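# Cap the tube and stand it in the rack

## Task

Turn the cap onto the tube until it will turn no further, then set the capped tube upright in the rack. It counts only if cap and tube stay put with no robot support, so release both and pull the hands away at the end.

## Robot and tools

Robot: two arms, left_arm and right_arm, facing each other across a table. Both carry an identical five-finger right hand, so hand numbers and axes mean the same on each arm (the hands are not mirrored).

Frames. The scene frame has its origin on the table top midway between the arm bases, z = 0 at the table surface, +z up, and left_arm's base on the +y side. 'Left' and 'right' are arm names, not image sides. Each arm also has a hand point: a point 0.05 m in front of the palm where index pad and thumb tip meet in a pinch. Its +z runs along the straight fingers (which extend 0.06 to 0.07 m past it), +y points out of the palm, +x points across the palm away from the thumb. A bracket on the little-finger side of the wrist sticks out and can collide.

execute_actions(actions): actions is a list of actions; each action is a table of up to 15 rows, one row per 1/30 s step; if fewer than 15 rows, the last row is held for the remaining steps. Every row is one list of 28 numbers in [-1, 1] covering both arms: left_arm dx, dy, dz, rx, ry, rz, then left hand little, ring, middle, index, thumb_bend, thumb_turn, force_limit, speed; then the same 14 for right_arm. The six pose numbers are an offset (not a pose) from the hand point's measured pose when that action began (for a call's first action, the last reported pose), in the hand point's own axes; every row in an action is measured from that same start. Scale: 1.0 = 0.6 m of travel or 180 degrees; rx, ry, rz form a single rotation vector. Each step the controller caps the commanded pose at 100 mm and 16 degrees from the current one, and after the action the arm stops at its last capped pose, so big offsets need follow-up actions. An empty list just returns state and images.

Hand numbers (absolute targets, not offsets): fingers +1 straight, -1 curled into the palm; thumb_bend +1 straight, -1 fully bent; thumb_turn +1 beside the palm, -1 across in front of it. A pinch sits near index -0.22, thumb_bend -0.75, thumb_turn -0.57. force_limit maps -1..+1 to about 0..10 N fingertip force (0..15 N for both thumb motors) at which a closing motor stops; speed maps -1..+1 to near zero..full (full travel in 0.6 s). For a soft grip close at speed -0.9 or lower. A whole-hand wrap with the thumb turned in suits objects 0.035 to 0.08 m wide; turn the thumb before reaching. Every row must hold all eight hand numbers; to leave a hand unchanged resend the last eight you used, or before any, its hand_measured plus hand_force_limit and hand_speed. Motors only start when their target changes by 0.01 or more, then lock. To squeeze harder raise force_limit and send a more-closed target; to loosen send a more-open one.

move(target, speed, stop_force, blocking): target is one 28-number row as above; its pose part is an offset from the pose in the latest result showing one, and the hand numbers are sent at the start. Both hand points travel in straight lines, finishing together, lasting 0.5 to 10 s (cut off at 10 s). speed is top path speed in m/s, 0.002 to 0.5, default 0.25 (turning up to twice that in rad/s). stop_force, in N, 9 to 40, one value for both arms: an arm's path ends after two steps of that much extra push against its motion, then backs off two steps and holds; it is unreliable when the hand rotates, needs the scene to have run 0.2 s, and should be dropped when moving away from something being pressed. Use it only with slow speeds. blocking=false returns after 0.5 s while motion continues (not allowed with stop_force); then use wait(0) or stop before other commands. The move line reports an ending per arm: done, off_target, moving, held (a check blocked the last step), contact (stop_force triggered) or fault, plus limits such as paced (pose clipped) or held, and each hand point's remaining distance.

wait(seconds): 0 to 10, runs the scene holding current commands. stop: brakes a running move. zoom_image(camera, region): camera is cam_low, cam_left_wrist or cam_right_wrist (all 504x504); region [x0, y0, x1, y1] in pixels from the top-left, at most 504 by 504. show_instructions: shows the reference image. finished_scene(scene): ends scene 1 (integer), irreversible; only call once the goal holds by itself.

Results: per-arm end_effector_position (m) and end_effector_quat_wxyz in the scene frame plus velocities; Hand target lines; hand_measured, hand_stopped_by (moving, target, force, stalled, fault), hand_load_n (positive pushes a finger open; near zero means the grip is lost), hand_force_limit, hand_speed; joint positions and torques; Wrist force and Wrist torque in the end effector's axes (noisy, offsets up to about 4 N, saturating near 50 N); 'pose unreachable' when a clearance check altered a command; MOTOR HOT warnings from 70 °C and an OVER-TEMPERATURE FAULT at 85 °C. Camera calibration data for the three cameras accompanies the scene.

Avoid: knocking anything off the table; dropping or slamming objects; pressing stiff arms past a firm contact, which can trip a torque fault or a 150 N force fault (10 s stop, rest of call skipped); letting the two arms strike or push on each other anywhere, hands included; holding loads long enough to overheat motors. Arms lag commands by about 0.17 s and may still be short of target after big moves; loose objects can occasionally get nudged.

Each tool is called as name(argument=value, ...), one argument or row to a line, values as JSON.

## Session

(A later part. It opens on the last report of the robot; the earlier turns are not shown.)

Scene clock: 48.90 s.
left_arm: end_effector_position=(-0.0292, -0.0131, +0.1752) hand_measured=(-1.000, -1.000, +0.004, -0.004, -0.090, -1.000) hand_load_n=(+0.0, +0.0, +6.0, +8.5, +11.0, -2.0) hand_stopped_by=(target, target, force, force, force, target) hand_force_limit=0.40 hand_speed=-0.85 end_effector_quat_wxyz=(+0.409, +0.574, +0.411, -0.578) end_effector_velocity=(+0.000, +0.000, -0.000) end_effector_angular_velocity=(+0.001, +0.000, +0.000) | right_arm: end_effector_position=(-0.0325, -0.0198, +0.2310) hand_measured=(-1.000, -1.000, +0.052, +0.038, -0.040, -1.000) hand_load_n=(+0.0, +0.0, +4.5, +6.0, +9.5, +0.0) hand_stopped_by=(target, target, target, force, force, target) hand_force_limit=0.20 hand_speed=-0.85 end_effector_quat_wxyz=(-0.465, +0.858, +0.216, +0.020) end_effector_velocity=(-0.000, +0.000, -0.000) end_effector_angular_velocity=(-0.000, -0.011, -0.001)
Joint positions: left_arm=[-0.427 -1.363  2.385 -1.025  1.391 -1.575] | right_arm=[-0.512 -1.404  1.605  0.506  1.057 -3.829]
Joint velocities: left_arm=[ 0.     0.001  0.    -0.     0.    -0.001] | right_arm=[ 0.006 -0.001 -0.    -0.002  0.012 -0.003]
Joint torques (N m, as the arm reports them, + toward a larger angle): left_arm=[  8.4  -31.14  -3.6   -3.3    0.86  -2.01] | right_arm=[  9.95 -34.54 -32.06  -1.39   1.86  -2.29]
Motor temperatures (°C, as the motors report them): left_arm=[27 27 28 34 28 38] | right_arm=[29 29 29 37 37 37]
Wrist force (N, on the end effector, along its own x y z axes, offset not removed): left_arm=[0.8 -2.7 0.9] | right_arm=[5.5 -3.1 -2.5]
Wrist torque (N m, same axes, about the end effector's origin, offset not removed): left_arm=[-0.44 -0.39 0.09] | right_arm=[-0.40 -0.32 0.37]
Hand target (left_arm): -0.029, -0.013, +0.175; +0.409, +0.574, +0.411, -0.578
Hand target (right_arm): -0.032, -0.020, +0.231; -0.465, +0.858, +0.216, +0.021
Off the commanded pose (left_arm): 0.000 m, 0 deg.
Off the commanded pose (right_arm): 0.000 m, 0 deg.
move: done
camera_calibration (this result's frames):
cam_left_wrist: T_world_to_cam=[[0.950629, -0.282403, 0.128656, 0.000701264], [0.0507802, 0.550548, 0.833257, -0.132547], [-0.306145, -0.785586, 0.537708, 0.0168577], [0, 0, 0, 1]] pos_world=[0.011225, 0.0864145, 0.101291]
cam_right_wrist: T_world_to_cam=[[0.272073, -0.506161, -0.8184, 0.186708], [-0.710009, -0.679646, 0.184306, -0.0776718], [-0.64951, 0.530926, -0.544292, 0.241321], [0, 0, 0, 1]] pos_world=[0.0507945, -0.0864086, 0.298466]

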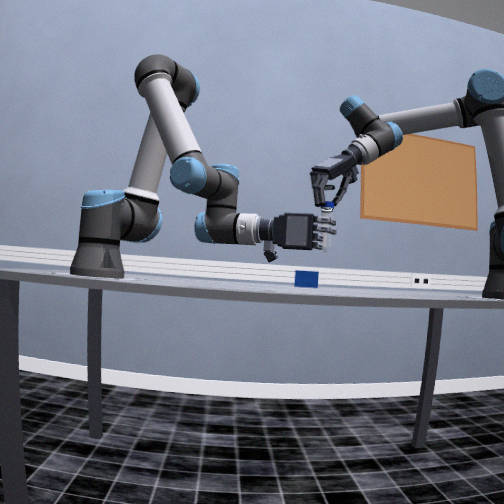

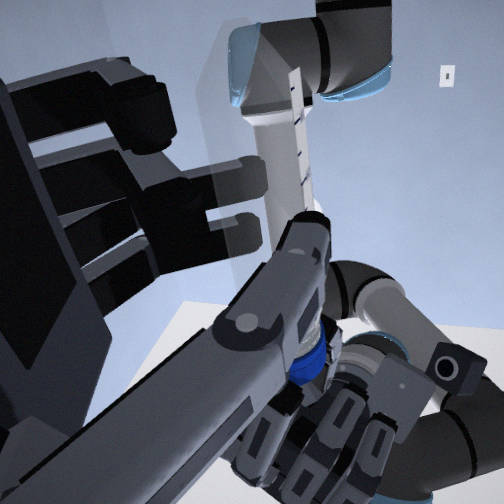

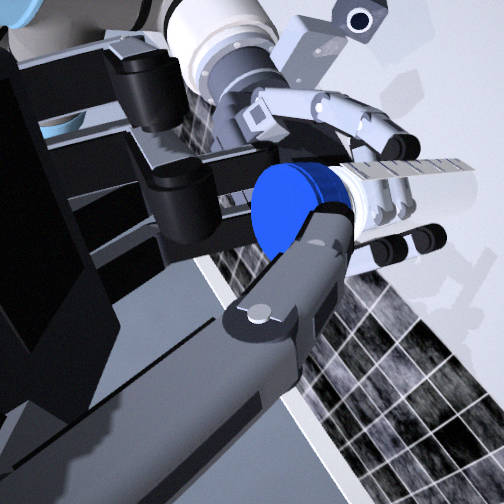

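move(
  target=[0,0,0,0,0,0,-1,-1,-0.3,-0.3,-0.15,-1,0.4,-0.85,-0.0025,0.004,0.0028,-0.008,0.011,-0.02,-1,-1,0.05,0.035,-0.09,-1,0.2,-0.85],
  speed=0.04,
)

move(
  target=[0,0,0,0,0,0,-1,-1,-0.3,-0.3,-0.15,-1,0.4,-0.85,0,0,0,0,0,0,-1,-1,0.3,0.3,0.2,-1,0.6,-0.7],
)

zoom_image(
  camera="cam_low",
  region=[290,170,370,250],
)

Scene clock: 50.37 s.
left_arm: end_effector_position=(-0.0292, -0.0131, +0.1752) hand_measured=(-1.000, -1.000, +0.004, -0.004, -0.090, -1.000) hand_load_n=(+0.0, +0.0, +6.0, +8.0, +11.5, -2.5) hand_stopped_by=(target, target, force, force, force, target) hand_force_limit=0.40 hand_speed=-0.85 end_effector_quat_wxyz=(+0.409, +0.574, +0.411, -0.578) end_effector_velocity=(-0.000, -0.000, -0.001) end_effector_angular_velocity=(+0.002, +0.000, -0.001) | right_arm: end_effector_position=(-0.0332, -0.0201, +0.2278) hand_measured=(-1.000, -1.000, +0.052, +0.038, -0.040, -1.000) hand_load_n=(+0.0, +0.0, +5.0, +6.5, +9.0, +0.0) hand_stopped_by=(target, target, target, force, force, target) hand_force_limit=0.20 hand_speed=-0.85 end_effector_quat_wxyz=(-0.457, +0.856, +0.234, +0.052) end_effector_velocity=(+0.000, -0.000, -0.001) end_effector_angular_velocity=(-0.001, -0.014, +0.001)
Joint positions: left_arm=[-0.427 -1.363  2.385 -1.025  1.391 -1.575] | right_arm=[-0.477 -1.411  1.612  0.491  1.126 -3.864]
Joint velocities: left_arm=[-0.001  0.002 -0.     0.    -0.    -0.001] | right_arm=[ 0.006 -0.     0.001 -0.003  0.012 -0.007]
Joint torques (N m, as the arm reports them, + toward a larger angle): left_arm=[  9.01 -30.43  -2.81  -3.13   0.62  -1.89] | right_arm=[ 10.39 -33.54  -7.05  -1.26   2.24  -2.35]
Motor temperatures (°C, as the motors report them): left_arm=[27 27 28 34 28 38] | right_arm=[29 29 29 37 37 37]
Wrist force (N, on the end effector, along its own x y z axes, offset not removed): left_arm=[0.7 -0.7 2.5] | right_arm=[2.2 -5.8 -1.3]
Wrist torque (N m, same axes, about the end effector's origin, offset not removed): left_arm=[-0.48 -0.35 -0.05] | right_arm=[-0.88 -0.24 0.02]
Hand target (left_arm): -0.029, -0.013, +0.175; +0.409, +0.574, +0.411, -0.578
Hand target (right_arm): -0.033, -0.020, +0.228; -0.457, +0.856, +0.234, +0.052
Off the commanded pose (left_arm): 0.000 m, 0 deg.
Off the commanded pose (right_arm): 0.000 m, 0 deg.
move: done
camera_calibration (this result's frames):
cam_left_wrist: T_world_to_cam=[[0.950629, -0.282403, 0.128655, 0.000701334], [0.0507804, 0.550548, 0.833257, -0.132547], [-0.306145, -0.785586, 0.537708, 0.0168577], [0, 0, 0, 1]] pos_world=[0.011225, 0.0864145, 0.101291]
cam_right_wrist: T_world_to_cam=[[0.333499, -0.504572, -0.796357, 0.181243], [-0.720137, -0.681502, 0.130221, -0.0658494], [-0.608425, 0.530058, -0.590642, 0.251228], [0, 0, 0, 1]] pos_world=[0.0449881, -0.0865913, 0.301295]

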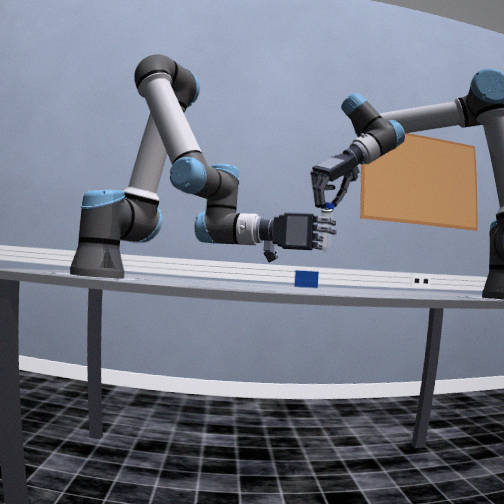

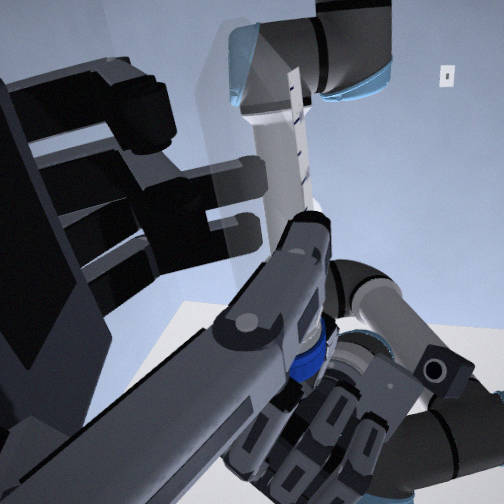

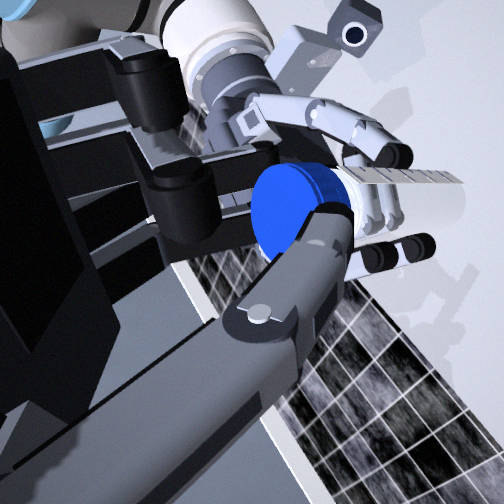

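Scene clock: 51.40 s.
left_arm: end_effector_position=(-0.0292, -0.0131, +0.1752) hand_measured=(-1.000, -1.000, +0.004, -0.004, -0.090, -1.000) hand_load_n=(+0.0, +0.0, +6.0, +8.0, +11.5, -2.5) hand_stopped_by=(target, target, force, force, force, target) hand_force_limit=0.40 hand_speed=-0.85 end_effector_quat_wxyz=(+0.409, +0.574, +0.411, -0.578) end_effector_velocity=(-0.000, -0.000, -0.001) end_effector_angular_velocity=(+0.002, +0.000, -0.000) | right_arm: end_effector_position=(-0.0332, -0.0201, +0.2278) hand_measured=(-1.000, -1.000, +0.300, +0.300, +0.200, -1.000) hand_load_n=(+0.0, +0.0, +0.0, +0.0, +0.0, +0.0) hand_stopped_by=(target, target, target, target, target, target) hand_force_limit=0.60 hand_speed=-0.70 end_effector_quat_wxyz=(-0.457, +0.856, +0.234, +0.052) end_effector_velocity=(+0.000, +0.000, -0.000) end_effector_angular_velocity=(+0.000, -0.000, +0.000)
Joint positions: left_arm=[-0.427 -1.363  2.385 -1.025  1.391 -1.575] | right_arm=[-0.477 -1.411  1.612  0.491  1.126 -3.864]
Joint velocities: left_arm=[-0.     0.002 -0.     0.    -0.    -0.001] | right_arm=[-0.  0.  0. -0. -0. -0.]
Joint torques (N m, as the arm reports them, + toward a larger angle): left_arm=[  8.5  -30.02  -4.77  -3.38   0.52  -1.93] | right_arm=[-10.52 -24.31 -24.12   2.39  -2.84   2.34]
Motor temperatures (°C, as the motors report them): left_arm=[27 27 28 34 28 38] | right_arm=[29 29 29 37 37 37]
Wrist force (N, on the end effector, along its own x y z axes, offset not removed): left_arm=[1.0 -1.1 1.9] | right_arm=[-0.4 -0.2 -1.4]
Wrist torque (N m, same axes, about the end effector's origin, offset not removed): left_arm=[-0.50 -0.38 -0.09] | right_arm=[-0.01 0.28 0.04]
Hand target (left_arm): -0.029, -0.013, +0.175; +0.409, +0.574, +0.411, -0.578
Hand target (right_arm): -0.033, -0.020, +0.228; -0.457, +0.856, +0.234, +0.052
Off the commanded pose (left_arm): 0.000 m, 0 deg.
Off the commanded pose (right_arm): 0.000 m, 0 deg.
move: done
camera_calibration (this result's frames):
cam_left_wrist: T_world_to_cam=[[0.950629, -0.282403, 0.128656, 0.00070118], [0.0507799, 0.550548, 0.833257, -0.132547], [-0.306145, -0.785586, 0.537708, 0.0168578], [0, 0, 0, 1]] pos_world=[0.0112251, 0.0864146, 0.101291]
cam_right_wrist: T_world_to_cam=[[0.333496, -0.504579, -0.796354, 0.181234], [-0.720136, -0.681501, 0.130229, -0.0658702], [-0.608427, 0.530053, -0.590644, 0.251232], [0, 0, 0, 1]] pos_world=[0.0449802, -0.0866099, 0.301294]

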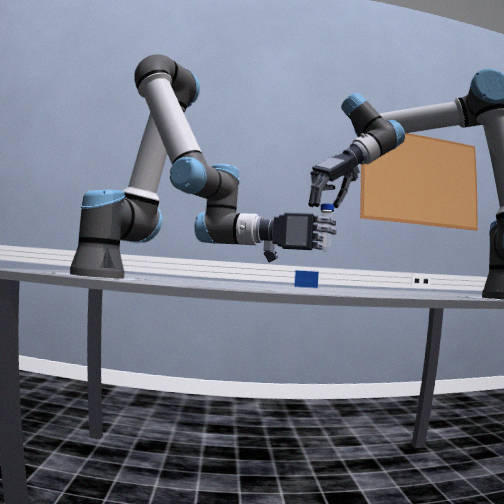

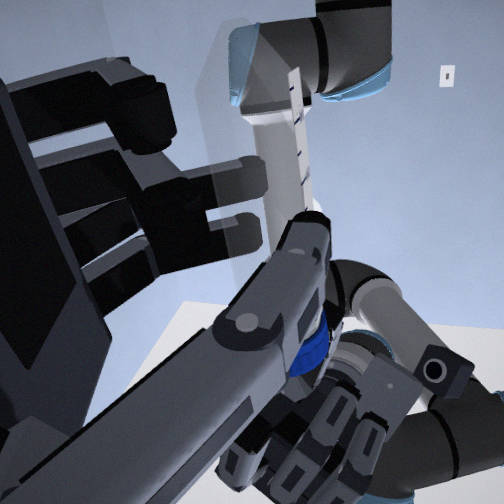

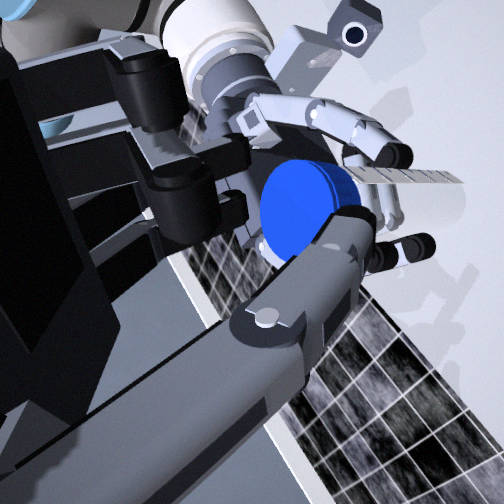

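Region (290, 170, 370, 250) of cam_low's 504x504 image, scaled by 6.300, with more detail than that image has.

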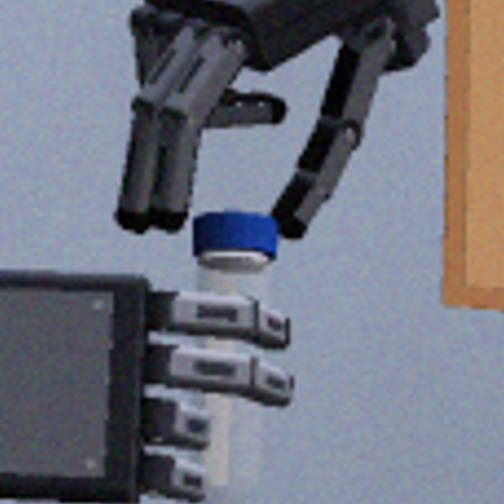

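move(
  target=[0,0,0,0,0,0.015,-1,-1,-0.3,-0.3,-0.15,-1,0.4,-0.85,0.0035,0.001,0,0.036,-0.05,0.088,-1,-1,0.3,0.3,0.2,-1,0.6,-0.7],
  speed=0.15,
)

zoom_image(
  camera="cam_low",
  region=[290,170,370,250],
)

Scene clock: 53.23 s.
left_arm: end_effector_position=(-0.0292, -0.0131, +0.1752) hand_measured=(-1.000, -1.000, +0.004, -0.004, -0.090, -1.000) hand_load_n=(+0.0, +0.0, +6.0, +8.0, +11.5, -2.5) hand_stopped_by=(target, target, force, force, force, target) hand_force_limit=0.40 hand_speed=-0.85 end_effector_quat_wxyz=(+0.423, +0.584, +0.397, -0.568) end_effector_velocity=(-0.000, +0.000, +0.001) end_effector_angular_velocity=(-0.003, -0.002, -0.000) | right_arm: end_effector_position=(-0.0310, -0.0197, +0.2279) hand_measured=(-1.000, -1.000, +0.300, +0.300, +0.200, -1.000) hand_load_n=(+0.0, +0.0, +0.0, +0.0, +0.0, +0.0) hand_stopped_by=(target, target, target, target, target, target) hand_force_limit=0.60 hand_speed=-0.70 end_effector_quat_wxyz=(-0.488, +0.855, +0.152, -0.091) end_effector_velocity=(+0.000, +0.000, -0.000) end_effector_angular_velocity=(+0.000, +0.011, -0.001)
Joint positions: left_arm=[-0.422 -1.354  2.386 -1.035  1.396 -1.528] | right_arm=[-0.624 -1.36   1.617  0.507  0.824 -3.709]
Joint velocities: left_arm=[-0.    -0.002 -0.    -0.     0.     0.003] | right_arm=[-0.005  0.002  0.001 -0.001 -0.01   0.006]
Joint torques (N m, as the arm reports them, + toward a larger angle): left_arm=[11.33 -9.49 -3.35 -3.5   1.43  2.62] | right_arm=[ -9.53 -19.95  -7.12  -0.82  -3.17   2.27]
Motor temperatures (°C, as the motors report them): left_arm=[27 27 28 34 28 38] | right_arm=[29 29 29 37 37 37]
Wrist force (N, on the end effector, along its own x y z axes, offset not removed): left_arm=[1.0 -0.4 1.2] | right_arm=[3.2 0.9 -0.8]
Wrist torque (N m, same axes, about the end effector's origin, offset not removed): left_arm=[-0.34 -0.43 0.00] | right_arm=[0.28 -0.30 0.40]
Hand target (left_arm): -0.029, -0.013, +0.175; +0.423, +0.584, +0.397, -0.568
Hand target (right_arm): -0.031, -0.020, +0.228; -0.488, +0.855, +0.152, -0.092
Off the commanded pose (left_arm): 0.000 m, 0 deg.
Off the commanded pose (right_arm): 0.000 m, 0 deg.
move: done
camera_calibration (this result's frames):
cam_left_wrist: T_world_to_cam=[[0.94392, -0.279945, 0.175058, -0.00759924], [0.013858, 0.563323, 0.82612, -0.132213], [-0.329883, -0.777366, 0.535612, 0.0166441], [0, 0, 0, 1]] pos_world=[0.0144959, 0.0852897, 0.101639]
cam_right_wrist: T_world_to_cam=[[0.0497324, -0.509798, -0.858856, 0.186135], [-0.640269, -0.676252, 0.364333, -0.114845], [-0.766539, 0.531779, -0.360039, 0.194971], [0, 0, 0, 1]] pos_world=[0.0666646, -0.0864545, 0.271903]

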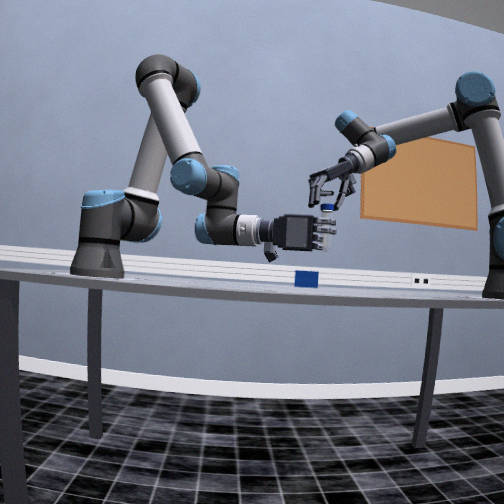

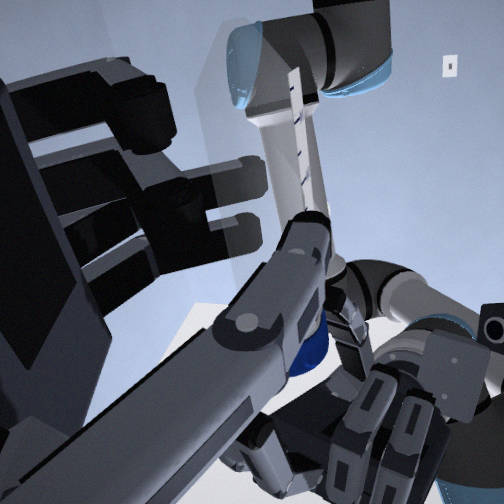

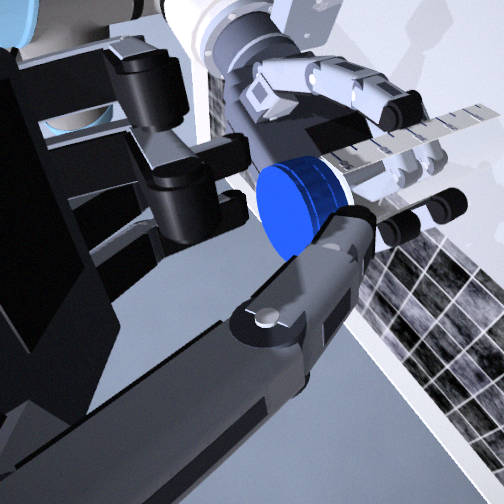

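Region (290, 170, 370, 250) of cam_low's 504x504 image, scaled by 6.300, with more detail than that image has.

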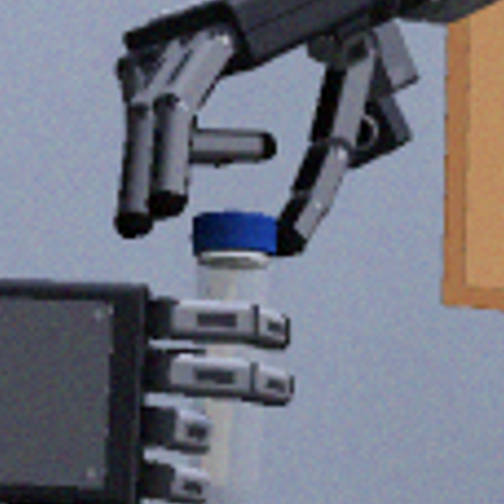

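move(
  target=[0,0,0,0,0,0,-1,-1,-0.3,-0.3,-0.15,-1,0.4,-0.85,0,0.0025,0,0,0,0,-1,-1,0.15,0.135,0.03,-1,0.6,-0.6],
)

move(
  target=[0,0,0,0,0,0,-1,-1,-0.3,-0.3,-0.15,-1,0.4,-0.85,0,0,0,0,0,0,-1,-1,0.055,0.04,-0.065,-1,0.6,-0.85],
)

Scene clock: 54.23 s.
left_arm: end_effector_position=(-0.0292, -0.0131, +0.1752) hand_measured=(-1.000, -1.000, +0.004, -0.004, -0.090, -1.000) hand_load_n=(+0.0, +0.0, +6.0, +8.0, +11.5, -2.5) hand_stopped_by=(target, target, force, force, force, target) hand_force_limit=0.40 hand_speed=-0.85 end_effector_quat_wxyz=(+0.423, +0.584, +0.397, -0.568) end_effector_velocity=(+0.000, +0.000, +0.000) end_effector_angular_velocity=(-0.000, +0.000, +0.000) | right_arm: end_effector_position=(-0.0308, -0.0204, +0.2267) hand_measured=(-1.000, -1.000, +0.150, +0.136, +0.030, -1.000) hand_load_n=(+0.0, +0.0, +0.0, +0.0, +0.0, +0.0) hand_stopped_by=(target, target, target, target, target, target) hand_force_limit=0.60 hand_speed=-0.60 end_effector_quat_wxyz=(-0.488, +0.855, +0.152, -0.091) end_effector_velocity=(+0.000, -0.000, -0.000) end_effector_angular_velocity=(+0.000, -0.000, -0.000)
Joint positions: left_arm=[-0.422 -1.354  2.386 -1.035  1.396 -1.528] | right_arm=[-0.625 -1.361  1.621  0.504  0.823 -3.71 ]
Joint velocities: left_arm=[ 0.    -0.001  0.     0.     0.    -0.   ] | right_arm=[-0.    -0.001  0.001 -0.001  0.    -0.   ]
Joint torques (N m, as the arm reports them, + toward a larger angle): left_arm=[ 10.24 -13.34  -3.02  -1.85   1.16  -0.28] | right_arm=[-10.46 -34.68  -6.58  -0.83  -3.23  -2.34]
Motor temperatures (°C, as the motors report them): left_arm=[27 27 28 34 28 38] | right_arm=[29 29 29 37 37 37]
Wrist force (N, on the end effector, along its own x y z axes, offset not removed): left_arm=[1.1 -1.1 2.0] | right_arm=[-3.7 0.2 1.4]
Wrist torque (N m, same axes, about the end effector's origin, offset not removed): left_arm=[-0.47 -0.35 -0.02] | right_arm=[0.09 0.65 -0.10]
Hand target (left_arm): -0.029, -0.013, +0.175; +0.423, +0.584, +0.397, -0.568
Hand target (right_arm): -0.031, -0.020, +0.227; -0.488, +0.855, +0.152, -0.091
Off the commanded pose (left_arm): 0.000 m, 0 deg.
Off the commanded pose (right_arm): 0.000 m, 0 deg.
move: done
camera_calibration (this result's frames):
cam_left_wrist: T_world_to_cam=[[0.943897, -0.279937, 0.175198, -0.00762471], [0.0137479, 0.563364, 0.826095, -0.13221], [-0.329955, -0.777339, 0.535606, 0.0166439], [0, 0, 0, 1]] pos_world=[0.0145063, 0.0852859, 0.101639]
cam_right_wrist: T_world_to_cam=[[0.0496877, -0.509826, -0.858841, 0.184677], [-0.640248, -0.676241, 0.36439, -0.114705], [-0.766559, 0.531766, -0.360016, 0.195066], [0, 0, 0, 1]] pos_world=[0.0669139, -0.0871453, 0.270632]

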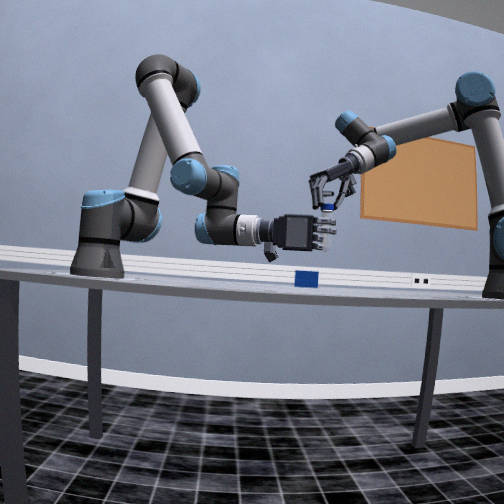

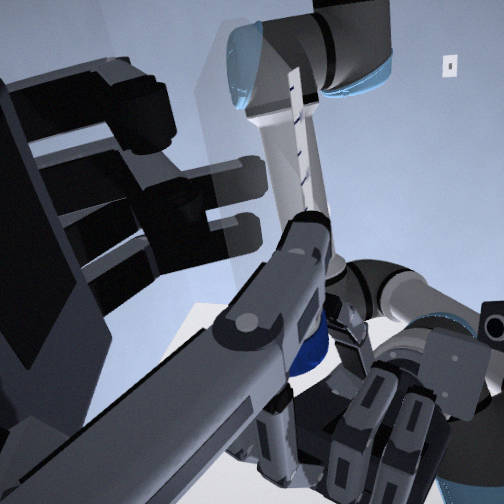

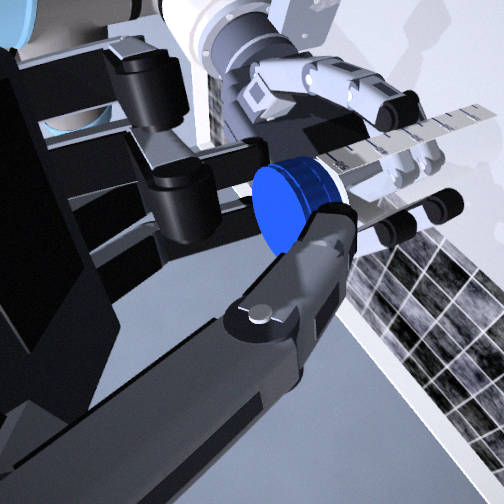

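Scene clock: 55.07 s.
left_arm: end_effector_position=(-0.0292, -0.0131, +0.1752) hand_measured=(-1.000, -1.000, +0.004, -0.004, -0.090, -1.000) hand_load_n=(+0.0, +0.0, +6.0, +8.5, +11.5, -2.0) hand_stopped_by=(target, target, force, force, force, target) hand_force_limit=0.40 hand_speed=-0.85 end_effector_quat_wxyz=(+0.423, +0.584, +0.397, -0.568) end_effector_velocity=(+0.000, -0.000, -0.000) end_effector_angular_velocity=(+0.001, +0.000, -0.000) | right_arm: end_effector_position=(-0.0308, -0.0204, +0.2267) hand_measured=(-1.000, -1.000, +0.058, +0.042, -0.050, -1.000) hand_load_n=(+0.0, +0.0, +4.5, +6.5, +8.0, +0.0) hand_stopped_by=(target, target, target, target, stalled, target) hand_force_limit=0.60 hand_speed=-0.85 end_effector_quat_wxyz=(-0.488, +0.855, +0.152, -0.091) end_effector_velocity=(-0.000, -0.000, -0.000) end_effector_angular_velocity=(-0.002, +0.002, -0.002)
Joint positions: left_arm=[-0.422 -1.354  2.386 -1.035  1.396 -1.528] | right_arm=[-0.625 -1.361  1.621  0.504  0.823 -3.71 ]
Joint velocities: left_arm=[ 0.     0.001 -0.     0.     0.    -0.001] | right_arm=[-0.     0.001 -0.     0.001  0.001  0.002]
Joint torques (N m, as the arm reports them, + toward a larger angle): left_arm=[ 10.7  -14.13  -3.71  -1.25   0.84  -0.53] | right_arm=[ -5.14 -31.11 -21.81   1.07  -2.51  -0.4 ]
Motor temperatures (°C, as the motors report them): left_arm=[27 27 28 34 28 38] | right_arm=[29 29 29 37 37 37]
Wrist force (N, on the end effector, along its own x y z axes, offset not removed): left_arm=[2.4 1.1 3.8] | right_arm=[-3.2 -0.4 -2.6]
Wrist torque (N m, same axes, about the end effector's origin, offset not removed): left_arm=[-0.35 -0.50 0.01] | right_arm=[0.36 1.02 -0.04]
Hand target (left_arm): -0.029, -0.013, +0.175; +0.423, +0.584, +0.397, -0.568
Hand target (right_arm): -0.031, -0.020, +0.227; -0.488, +0.855, +0.152, -0.091
Off the commanded pose (left_arm): 0.000 m, 0 deg.
Off the commanded pose (right_arm): 0.000 m, 0 deg.
move: done
camera_calibration (this result's frames):
cam_left_wrist: T_world_to_cam=[[0.943897, -0.279937, 0.175198, -0.00762471], [0.0137479, 0.563364, 0.826095, -0.13221], [-0.329955, -0.777339, 0.535606, 0.0166439], [0, 0, 0, 1]] pos_world=[0.0145063, 0.0852859, 0.101639]
cam_right_wrist: T_world_to_cam=[[0.049703, -0.509814, -0.858848, 0.184665], [-0.640248, -0.676251, 0.364372, -0.114705], [-0.766559, 0.531765, -0.360019, 0.195069], [0, 0, 0, 1]] pos_world=[0.0669141, -0.0871554, 0.270623]

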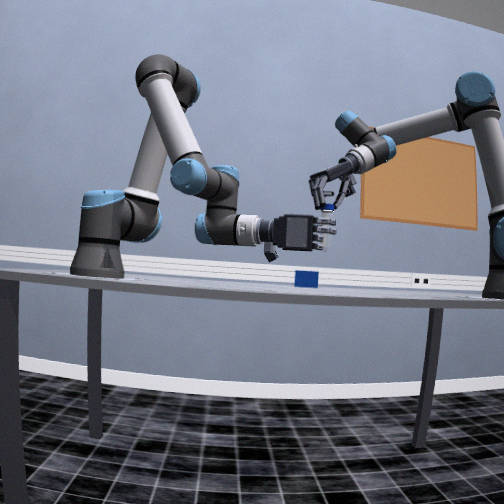

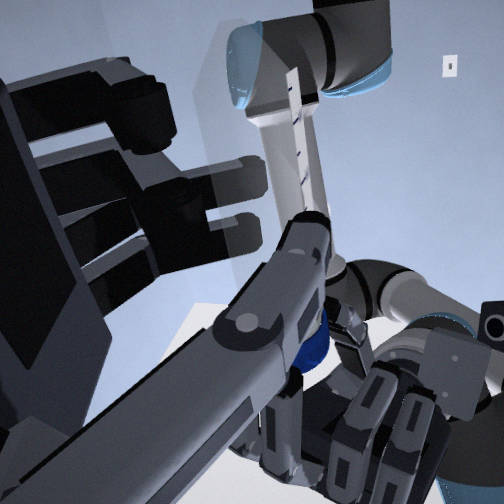

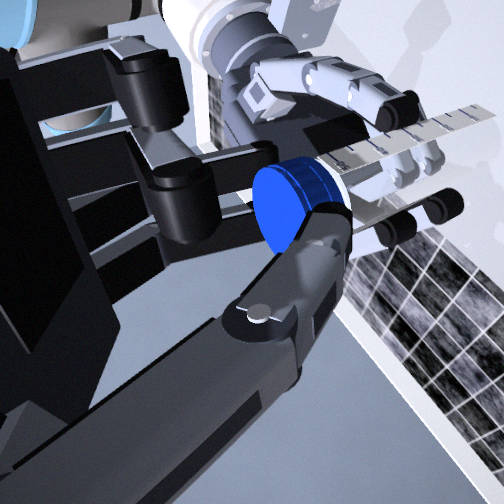

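move(
  target=[0,0,0,0,0,0,-1,-1,-0.3,-0.3,-0.15,-1,0.4,-0.85,0.002,-0.0056,0.0112,0,0.1935,0.109,-1,-1,0.055,0.04,-0.065,-1,0.6,-0.85],
  speed=0.2,
)

Scene clock: 57.57 s.
left_arm: end_effector_position=(-0.0292, -0.0130, +0.1752) hand_measured=(-1.000, -1.000, +0.004, -0.004, -0.090, -1.000) hand_load_n=(+0.0, +0.0, +6.0, +7.5, +11.5, -2.5) hand_stopped_by=(target, target, force, force, force, target) hand_force_limit=0.40 hand_speed=-0.85 end_effector_quat_wxyz=(+0.423, +0.584, +0.397, -0.568) end_effector_velocity=(-0.001, +0.000, +0.000) end_effector_angular_velocity=(-0.000, -0.000, -0.001) | right_arm: end_effector_position=(-0.0324, -0.0130, +0.2263) hand_measured=(-1.000, -1.000, +0.058, +0.042, -0.050, -1.000) hand_load_n=(+0.0, +0.0, +4.5, +6.5, +7.0, -2.0) hand_stopped_by=(target, target, target, target, stalled, target) hand_force_limit=0.60 hand_speed=-0.85 end_effector_quat_wxyz=(+0.488, -0.856, +0.145, -0.086) end_effector_velocity=(-0.000, -0.000, -0.000) end_effector_angular_velocity=(-0.003, -0.001, -0.013)
Joint positions: left_arm=[-0.422 -1.354  2.386 -1.035  1.396 -1.528] | right_arm=[-0.329 -1.468  1.71   0.293  1.649 -3.102]
Joint velocities: left_arm=[-0.001 -0.    -0.     0.     0.     0.   ] | right_arm=[ 0.008  0.003 -0.004  0.004  0.019  0.009]
Joint torques (N m, as the arm reports them, + toward a larger angle): left_arm=[ 10.31 -13.14  -5.62  -1.28   0.13  -0.5 ] | right_arm=[ 11.55 -12.73 -29.62   2.39   2.34   2.63]
Motor temperatures (°C, as the motors report them): left_arm=[27 27 28 34 28 38] | right_arm=[29 29 29 37 37 37]
Wrist force (N, on the end effector, along its own x y z axes, offset not removed): left_arm=[6.2 -3.7 1.7] | right_arm=[1.0 -5.3 -3.2]
Wrist torque (N m, same axes, about the end effector's origin, offset not removed): left_arm=[-0.53 -0.35 -0.05] | right_arm=[-0.11 0.34 -0.07]
Hand target (left_arm): -0.029, -0.013, +0.175; +0.423, +0.584, +0.397, -0.568
Hand target (right_arm): -0.032, -0.013, +0.226; -0.488, +0.856, -0.146, +0.087
Off the commanded pose (left_arm): 0.000 m, 0 deg.
Off the commanded pose (right_arm): 0.000 m, 0 deg.
move: done
camera_calibration (this result's frames):
cam_left_wrist: T_world_to_cam=[[0.943891, -0.279955, 0.1752, -0.00762136], [0.0137533, 0.563356, 0.8261, -0.13221], [-0.329971, -0.777338, 0.535597, 0.0166495], [0, 0, 0, 1]] pos_world=[0.0145059, 0.0852897, 0.101636]
cam_right_wrist: T_world_to_cam=[[-0.278024, -0.427858, -0.860023, 0.178962], [-0.92943, -0.106313, 0.353352, -0.110035], [-0.242616, 0.897572, -0.368106, 0.2133], [0, 0, 0, 1]] pos_world=[-0.00076395, -0.12658, 0.27131]

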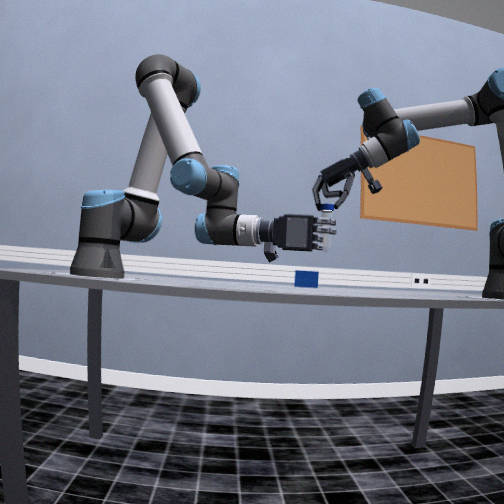

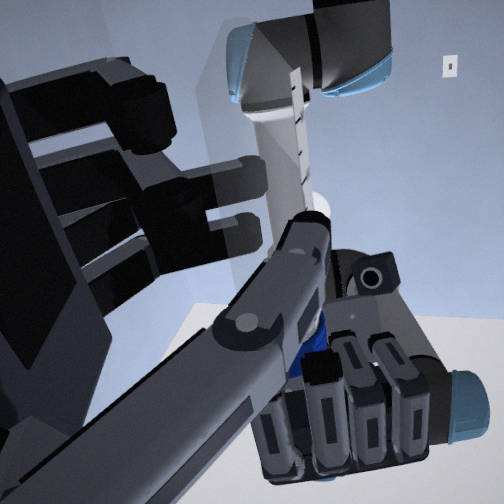

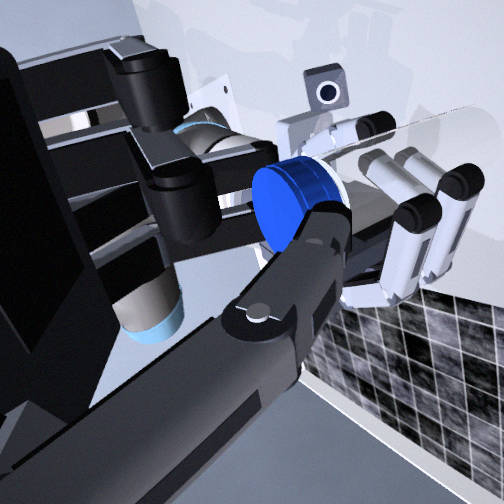

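move(
  target=[0,0,0,0,0,0,-1,-1,-0.3,-0.3,-0.15,-1,0.4,-0.85,0.008,-0.0073,0.012,0,0.242,0.136,-1,-1,0.055,0.04,-0.065,-1,0.6,-0.85],
  speed=0.2,
)

Scene clock: 60.43 s.
left_arm: end_effector_position=(-0.0292, -0.0130, +0.1752) hand_measured=(-1.000, -1.000, +0.004, -0.006, -0.088, -1.000) hand_load_n=(+0.0, +0.0, +6.0, +4.5, +13.0, -5.5) hand_stopped_by=(target, target, force, force, force, target) hand_force_limit=0.40 hand_speed=-0.85 end_effector_quat_wxyz=(+0.423, +0.584, +0.397, -0.568) end_effector_velocity=(-0.000, +0.000, +0.000) end_effector_angular_velocity=(-0.001, +0.000, -0.000) | right_arm: end_effector_position=(-0.0252, -0.0067, +0.2262) hand_measured=(-1.000, -1.000, +0.058, +0.042, -0.050, -1.000) hand_load_n=(+0.0, +0.0, +3.0, +5.5, +7.5, -0.5) hand_stopped_by=(target, target, target, target, stalled, target) hand_force_limit=0.60 hand_speed=-0.85 end_effector_quat_wxyz=(+0.407, -0.715, +0.488, -0.292) end_effector_velocity=(-0.000, +0.000, -0.001) end_effector_angular_velocity=(-0.003, +0.003, -0.012)
Joint positions: left_arm=[-0.422 -1.354  2.386 -1.035  1.396 -1.528] | right_arm=[-0.022 -1.059  1.276  0.886  2.549 -2.14 ]
Joint velocities: left_arm=[-0.    -0.001  0.    -0.    -0.    -0.   ] | right_arm=[ 0.001  0.011 -0.012  0.024  0.003  0.024]
Joint torques (N m, as the arm reports them, + toward a larger angle): left_arm=[  8.38 -13.72  -8.76  -1.37  -0.11  -0.58] | right_arm=[  7.73 -28.63 -28.98   3.07   3.77   2.21]
Motor temperatures (°C, as the motors report them): left_arm=[27 27 28 34 28 38] | right_arm=[29 29 29 37 37 37]
Wrist force (N, on the end effector, along its own x y z axes, offset not removed): left_arm=[5.9 2.0 -1.1] | right_arm=[1.6 -2.9 -4.5]
Wrist torque (N m, same axes, about the end effector's origin, offset not removed): left_arm=[-0.38 -0.34 -0.19] | right_arm=[-0.13 0.12 -0.06]
Hand target (left_arm): -0.029, -0.013, +0.175; +0.423, +0.584, +0.397, -0.568
Hand target (right_arm): -0.025, -0.007, +0.226; -0.406, +0.714, -0.489, +0.292
Off the commanded pose (left_arm): 0.000 m, 0 deg.
Off the commanded pose (right_arm): 0.000 m, 0 deg.
move: done
camera_calibration (this result's frames):
cam_left_wrist: T_world_to_cam=[[0.943892, -0.27995, 0.175203, -0.00762554], [0.013745, 0.563348, 0.826105, -0.132209], [-0.329968, -0.777346, 0.535588, 0.0166586], [0, 0, 0, 1]] pos_world=[0.0145117, 0.0852944, 0.101632]
cam_right_wrist: T_world_to_cam=[[-0.493072, -0.0709493, -0.867091, 0.182163], [-0.685493, 0.645392, 0.336998, -0.0877509], [0.535704, 0.760549, -0.36686, 0.227788], [0, 0, 0, 1]] pos_world=[-0.0923602, -0.103686, 0.27109]

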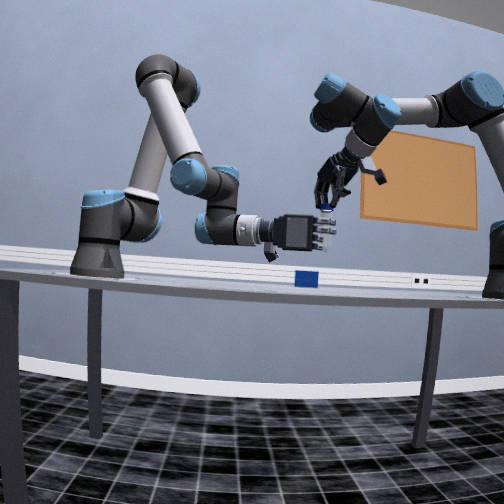

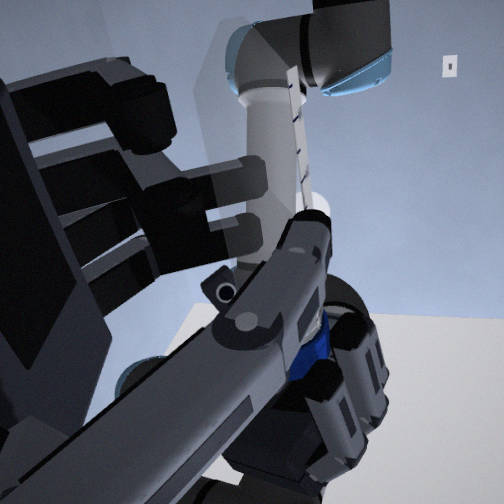

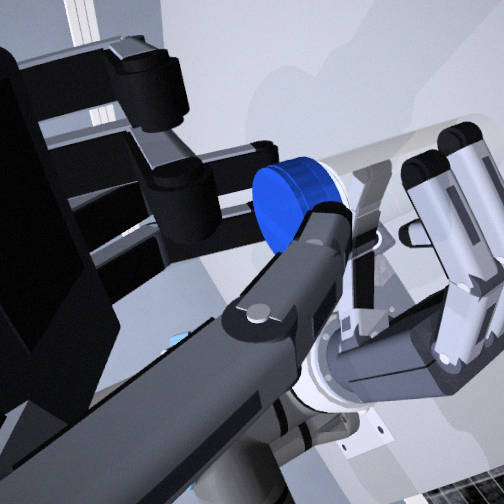

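execute_actions(
  actions=[
    [[0,0,0,0,0,0,-1,-1,-0.3,-0.3,-0.15,-1,0.4,-0.85,0.002,0.0015,-0.0041,0,0,0,-1,-1,0.055,0.04,-0.065,-1,0.6,-0.85]],
    [[0,0,0,0,0,0,-1,-1,-0.3,-0.3,-0.15,-1,0.4,-0.85,0,0,0,0,0,0,-1,-1,0.25,0.25,0.15,-1,0.6,-0.5]],
  ],
)

move(
  target=[0,0,0,0,0,0,-1,-1,-0.31,-0.31,-0.16,-1,0.6,-0.9,0.015,0.0065,-0.0103,0,-0.4355,-0.245,-1,-1,0.25,0.25,0.15,-1,0.6,-0.5],
  speed=0.35,
)

zoom_image(
  camera="cam_low",
  region=[290,170,370,250],
)

Scene clock: 61.80 s.
left_arm: end_effector_position=(-0.0292, -0.0130, +0.1752) hand_measured=(-1.000, -1.000, +0.004, -0.004, -0.088, -1.000) hand_load_n=(+0.0, +0.0, +5.5, +7.5, +11.5, -2.5) hand_stopped_by=(target, target, force, force, force, target) hand_force_limit=0.40 hand_speed=-0.85 end_effector_quat_wxyz=(+0.423, +0.584, +0.397, -0.568) end_effector_velocity=(-0.000, +0.000, -0.000) end_effector_angular_velocity=(+0.000, -0.000, -0.001) | right_arm: end_effector_position=(-0.0272, -0.0087, +0.2267) hand_measured=(-1.000, -1.000, +0.250, +0.250, +0.148, -1.000) hand_load_n=(+0.0, +0.0, +0.0, +0.0, +0.0, +0.0) hand_stopped_by=(target, target, target, target, moving, target) hand_force_limit=0.60 hand_speed=-0.50 end_effector_quat_wxyz=(+0.407, -0.715, +0.488, -0.292) end_effector_velocity=(-0.000, +0.000, +0.000) end_effector_angular_velocity=(+0.001, +0.001, -0.000)
Joint positions: left_arm=[-0.422 -1.354  2.386 -1.035  1.396 -1.528] | right_arm=[-0.018 -1.062  1.28   0.89   2.551 -2.134]
Joint velocities: left_arm=[-0.  0.  0. -0.  0.  0.] | right_arm=[ 0.    -0.    -0.     0.    -0.001  0.002]
Joint torques (N m, as the arm reports them, + toward a larger angle): left_arm=[  7.72 -14.33  -9.84  -1.49  -0.15  -0.39] | right_arm=[  2.77 -41.54 -12.66   1.78   2.78   0.95]
Motor temperatures (°C, as the motors report them): left_arm=[27 27 28 34 28 38] | right_arm=[29 29 29 37 37 37]
Wrist force (N, on the end effector, along its own x y z axes, offset not removed): left_arm=[2.5 -1.9 1.9] | right_arm=[-1.2 -4.7 -0.1]
Wrist torque (N m, same axes, about the end effector's origin, offset not removed): left_arm=[-0.58 -0.57 0.04] | right_arm=[-0.66 0.65 -0.11]
Hand target (left_arm): -0.029, -0.013, +0.175; +0.423, +0.584, +0.397, -0.568
Hand target (right_arm): -0.027, -0.009, +0.227; -0.407, +0.715, -0.488, +0.292
Off the commanded pose (left_arm): 0.000 m, 0 deg.
Off the commanded pose (right_arm): 0.000 m, 0 deg.
camera_calibration (this result's frames):
cam_left_wrist: T_world_to_cam=[[0.943892, -0.27995, 0.175203, -0.00762558], [0.0137449, 0.563348, 0.826105, -0.132209], [-0.329968, -0.777346, 0.535588, 0.0166585], [0, 0, 0, 1]] pos_world=[0.0145117, 0.0852943, 0.101632]
cam_right_wrist: T_world_to_cam=[[-0.493075, -0.0710341, -0.867082, 0.181424], [-0.685489, 0.645431, 0.336934, -0.0879421], [0.535707, 0.760509, -0.366939, 0.230566], [0, 0, 0, 1]] pos_world=[-0.0943436, -0.105699, 0.271543]

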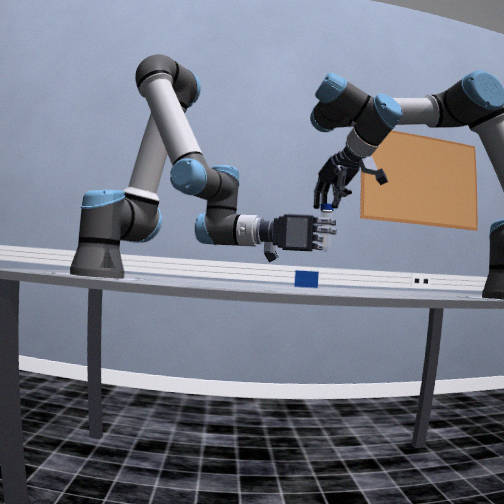

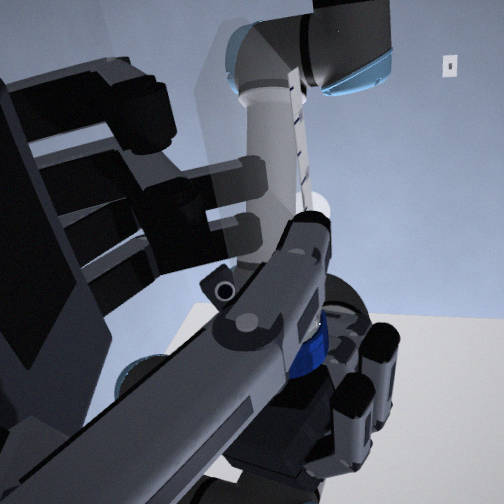

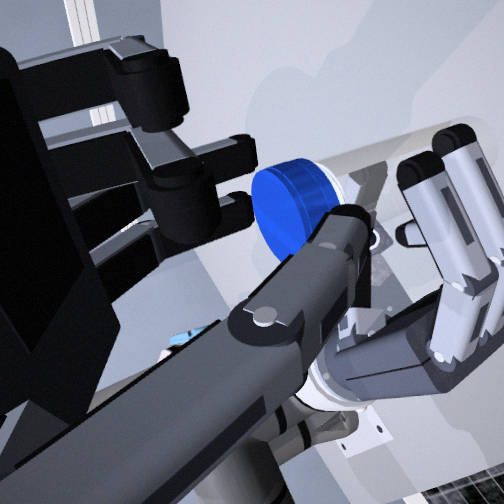

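Scene clock: 64.67 s.
left_arm: end_effector_position=(-0.0292, -0.0130, +0.1752) hand_measured=(-1.000, -1.000, -0.004, -0.008, -0.082, -1.000) hand_load_n=(+0.0, +0.0, +8.0, +7.0, +13.0, -1.5) hand_stopped_by=(target, target, force, force, force, target) hand_force_limit=0.60 hand_speed=-0.90 end_effector_quat_wxyz=(+0.423, +0.584, +0.397, -0.568) end_effector_velocity=(+0.000, -0.000, +0.001) end_effector_angular_velocity=(-0.002, +0.002, -0.000) | right_arm: end_effector_position=(-0.0305, -0.0197, +0.2267) hand_measured=(-1.000, -1.000, +0.250, +0.250, +0.150, -1.000) hand_load_n=(+0.0, +0.0, +0.0, +0.0, +0.0, +0.0) hand_stopped_by=(target, target, target, target, target, target) hand_force_limit=0.60 hand_speed=-0.50 end_effector_quat_wxyz=(-0.488, +0.854, +0.152, -0.092) end_effector_velocity=(-0.000, -0.000, -0.000) end_effector_angular_velocity=(-0.005, -0.002, +0.014)
Joint positions: left_arm=[-0.422 -1.354  2.386 -1.035  1.396 -1.528] | right_arm=[-0.625 -1.359  1.619  0.504  0.821 -3.711]
Joint velocities: left_arm=[ 0.    -0.002 -0.    -0.     0.    -0.001] | right_arm=[-0.001  0.009 -0.01   0.017 -0.009 -0.019]
Joint torques (N m, as the arm reports them, + toward a larger angle): left_arm=[  8.78 -13.98 -10.22  -1.35   0.02  -0.53] | right_arm=[-10.46 -19.83 -31.62   2.65  -3.26  -2.19]
Motor temperatures (°C, as the motors report them): left_arm=[27 27 28 34 28 38] | right_arm=[29 29 29 37 37 37]
Wrist force (N, on the end effector, along its own x y z axes, offset not removed): left_arm=[0.9 -1.4 2.0] | right_arm=[1.6 0.8 -6.7]
Wrist torque (N m, same axes, about the end effector's origin, offset not removed): left_arm=[-0.54 -0.34 -0.02] | right_arm=[0.52 -0.09 0.25]
Hand target (left_arm): -0.029, -0.013, +0.175; +0.423, +0.584, +0.397, -0.568
Hand target (right_arm): -0.031, -0.020, +0.227; -0.488, +0.854, +0.153, -0.092
Off the commanded pose (left_arm): 0.000 m, 0 deg.
Off the commanded pose (right_arm): 0.000 m, 0 deg.
move: done
camera_calibration (this result's frames):
cam_left_wrist: T_world_to_cam=[[0.943892, -0.27995, 0.175202, -0.00762554], [0.013745, 0.563348, 0.826105, -0.132209], [-0.329968, -0.777346, 0.535588, 0.0166584], [0, 0, 0, 1]] pos_world=[0.0145116, 0.0852943, 0.101632]
cam_right_wrist: T_world_to_cam=[[0.0503579, -0.508925, -0.859337, 0.18523], [-0.639355, -0.677439, 0.363733, -0.113911], [-0.767261, 0.531104, -0.359498, 0.194709], [0, 0, 0, 1]] pos_world=[0.0672349, -0.0863105, 0.270606]

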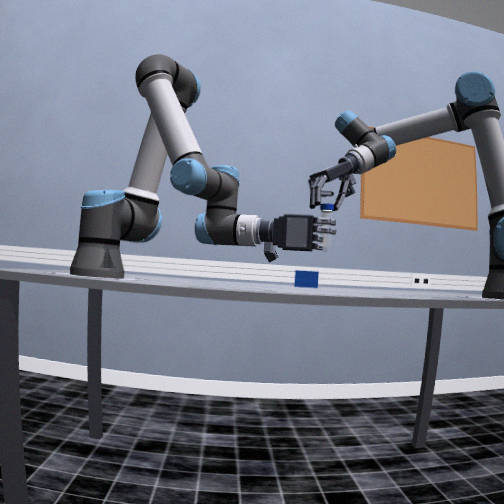

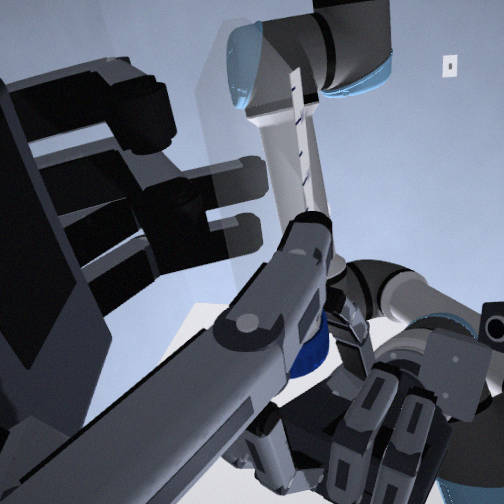

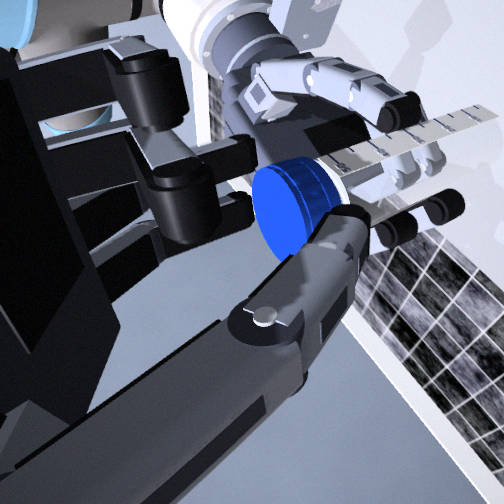

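Region (290, 170, 370, 250) of cam_low's 504x504 image, scaled by 6.300, with more detail than that image has.

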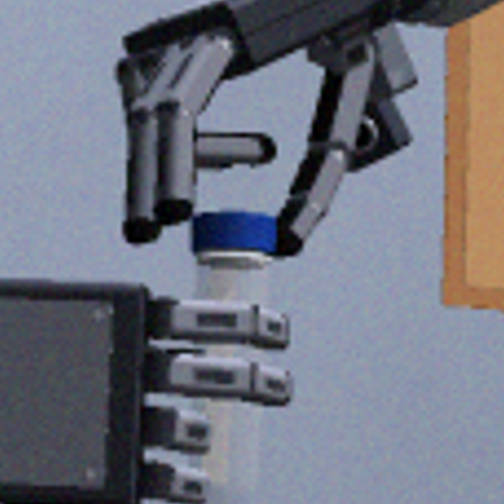

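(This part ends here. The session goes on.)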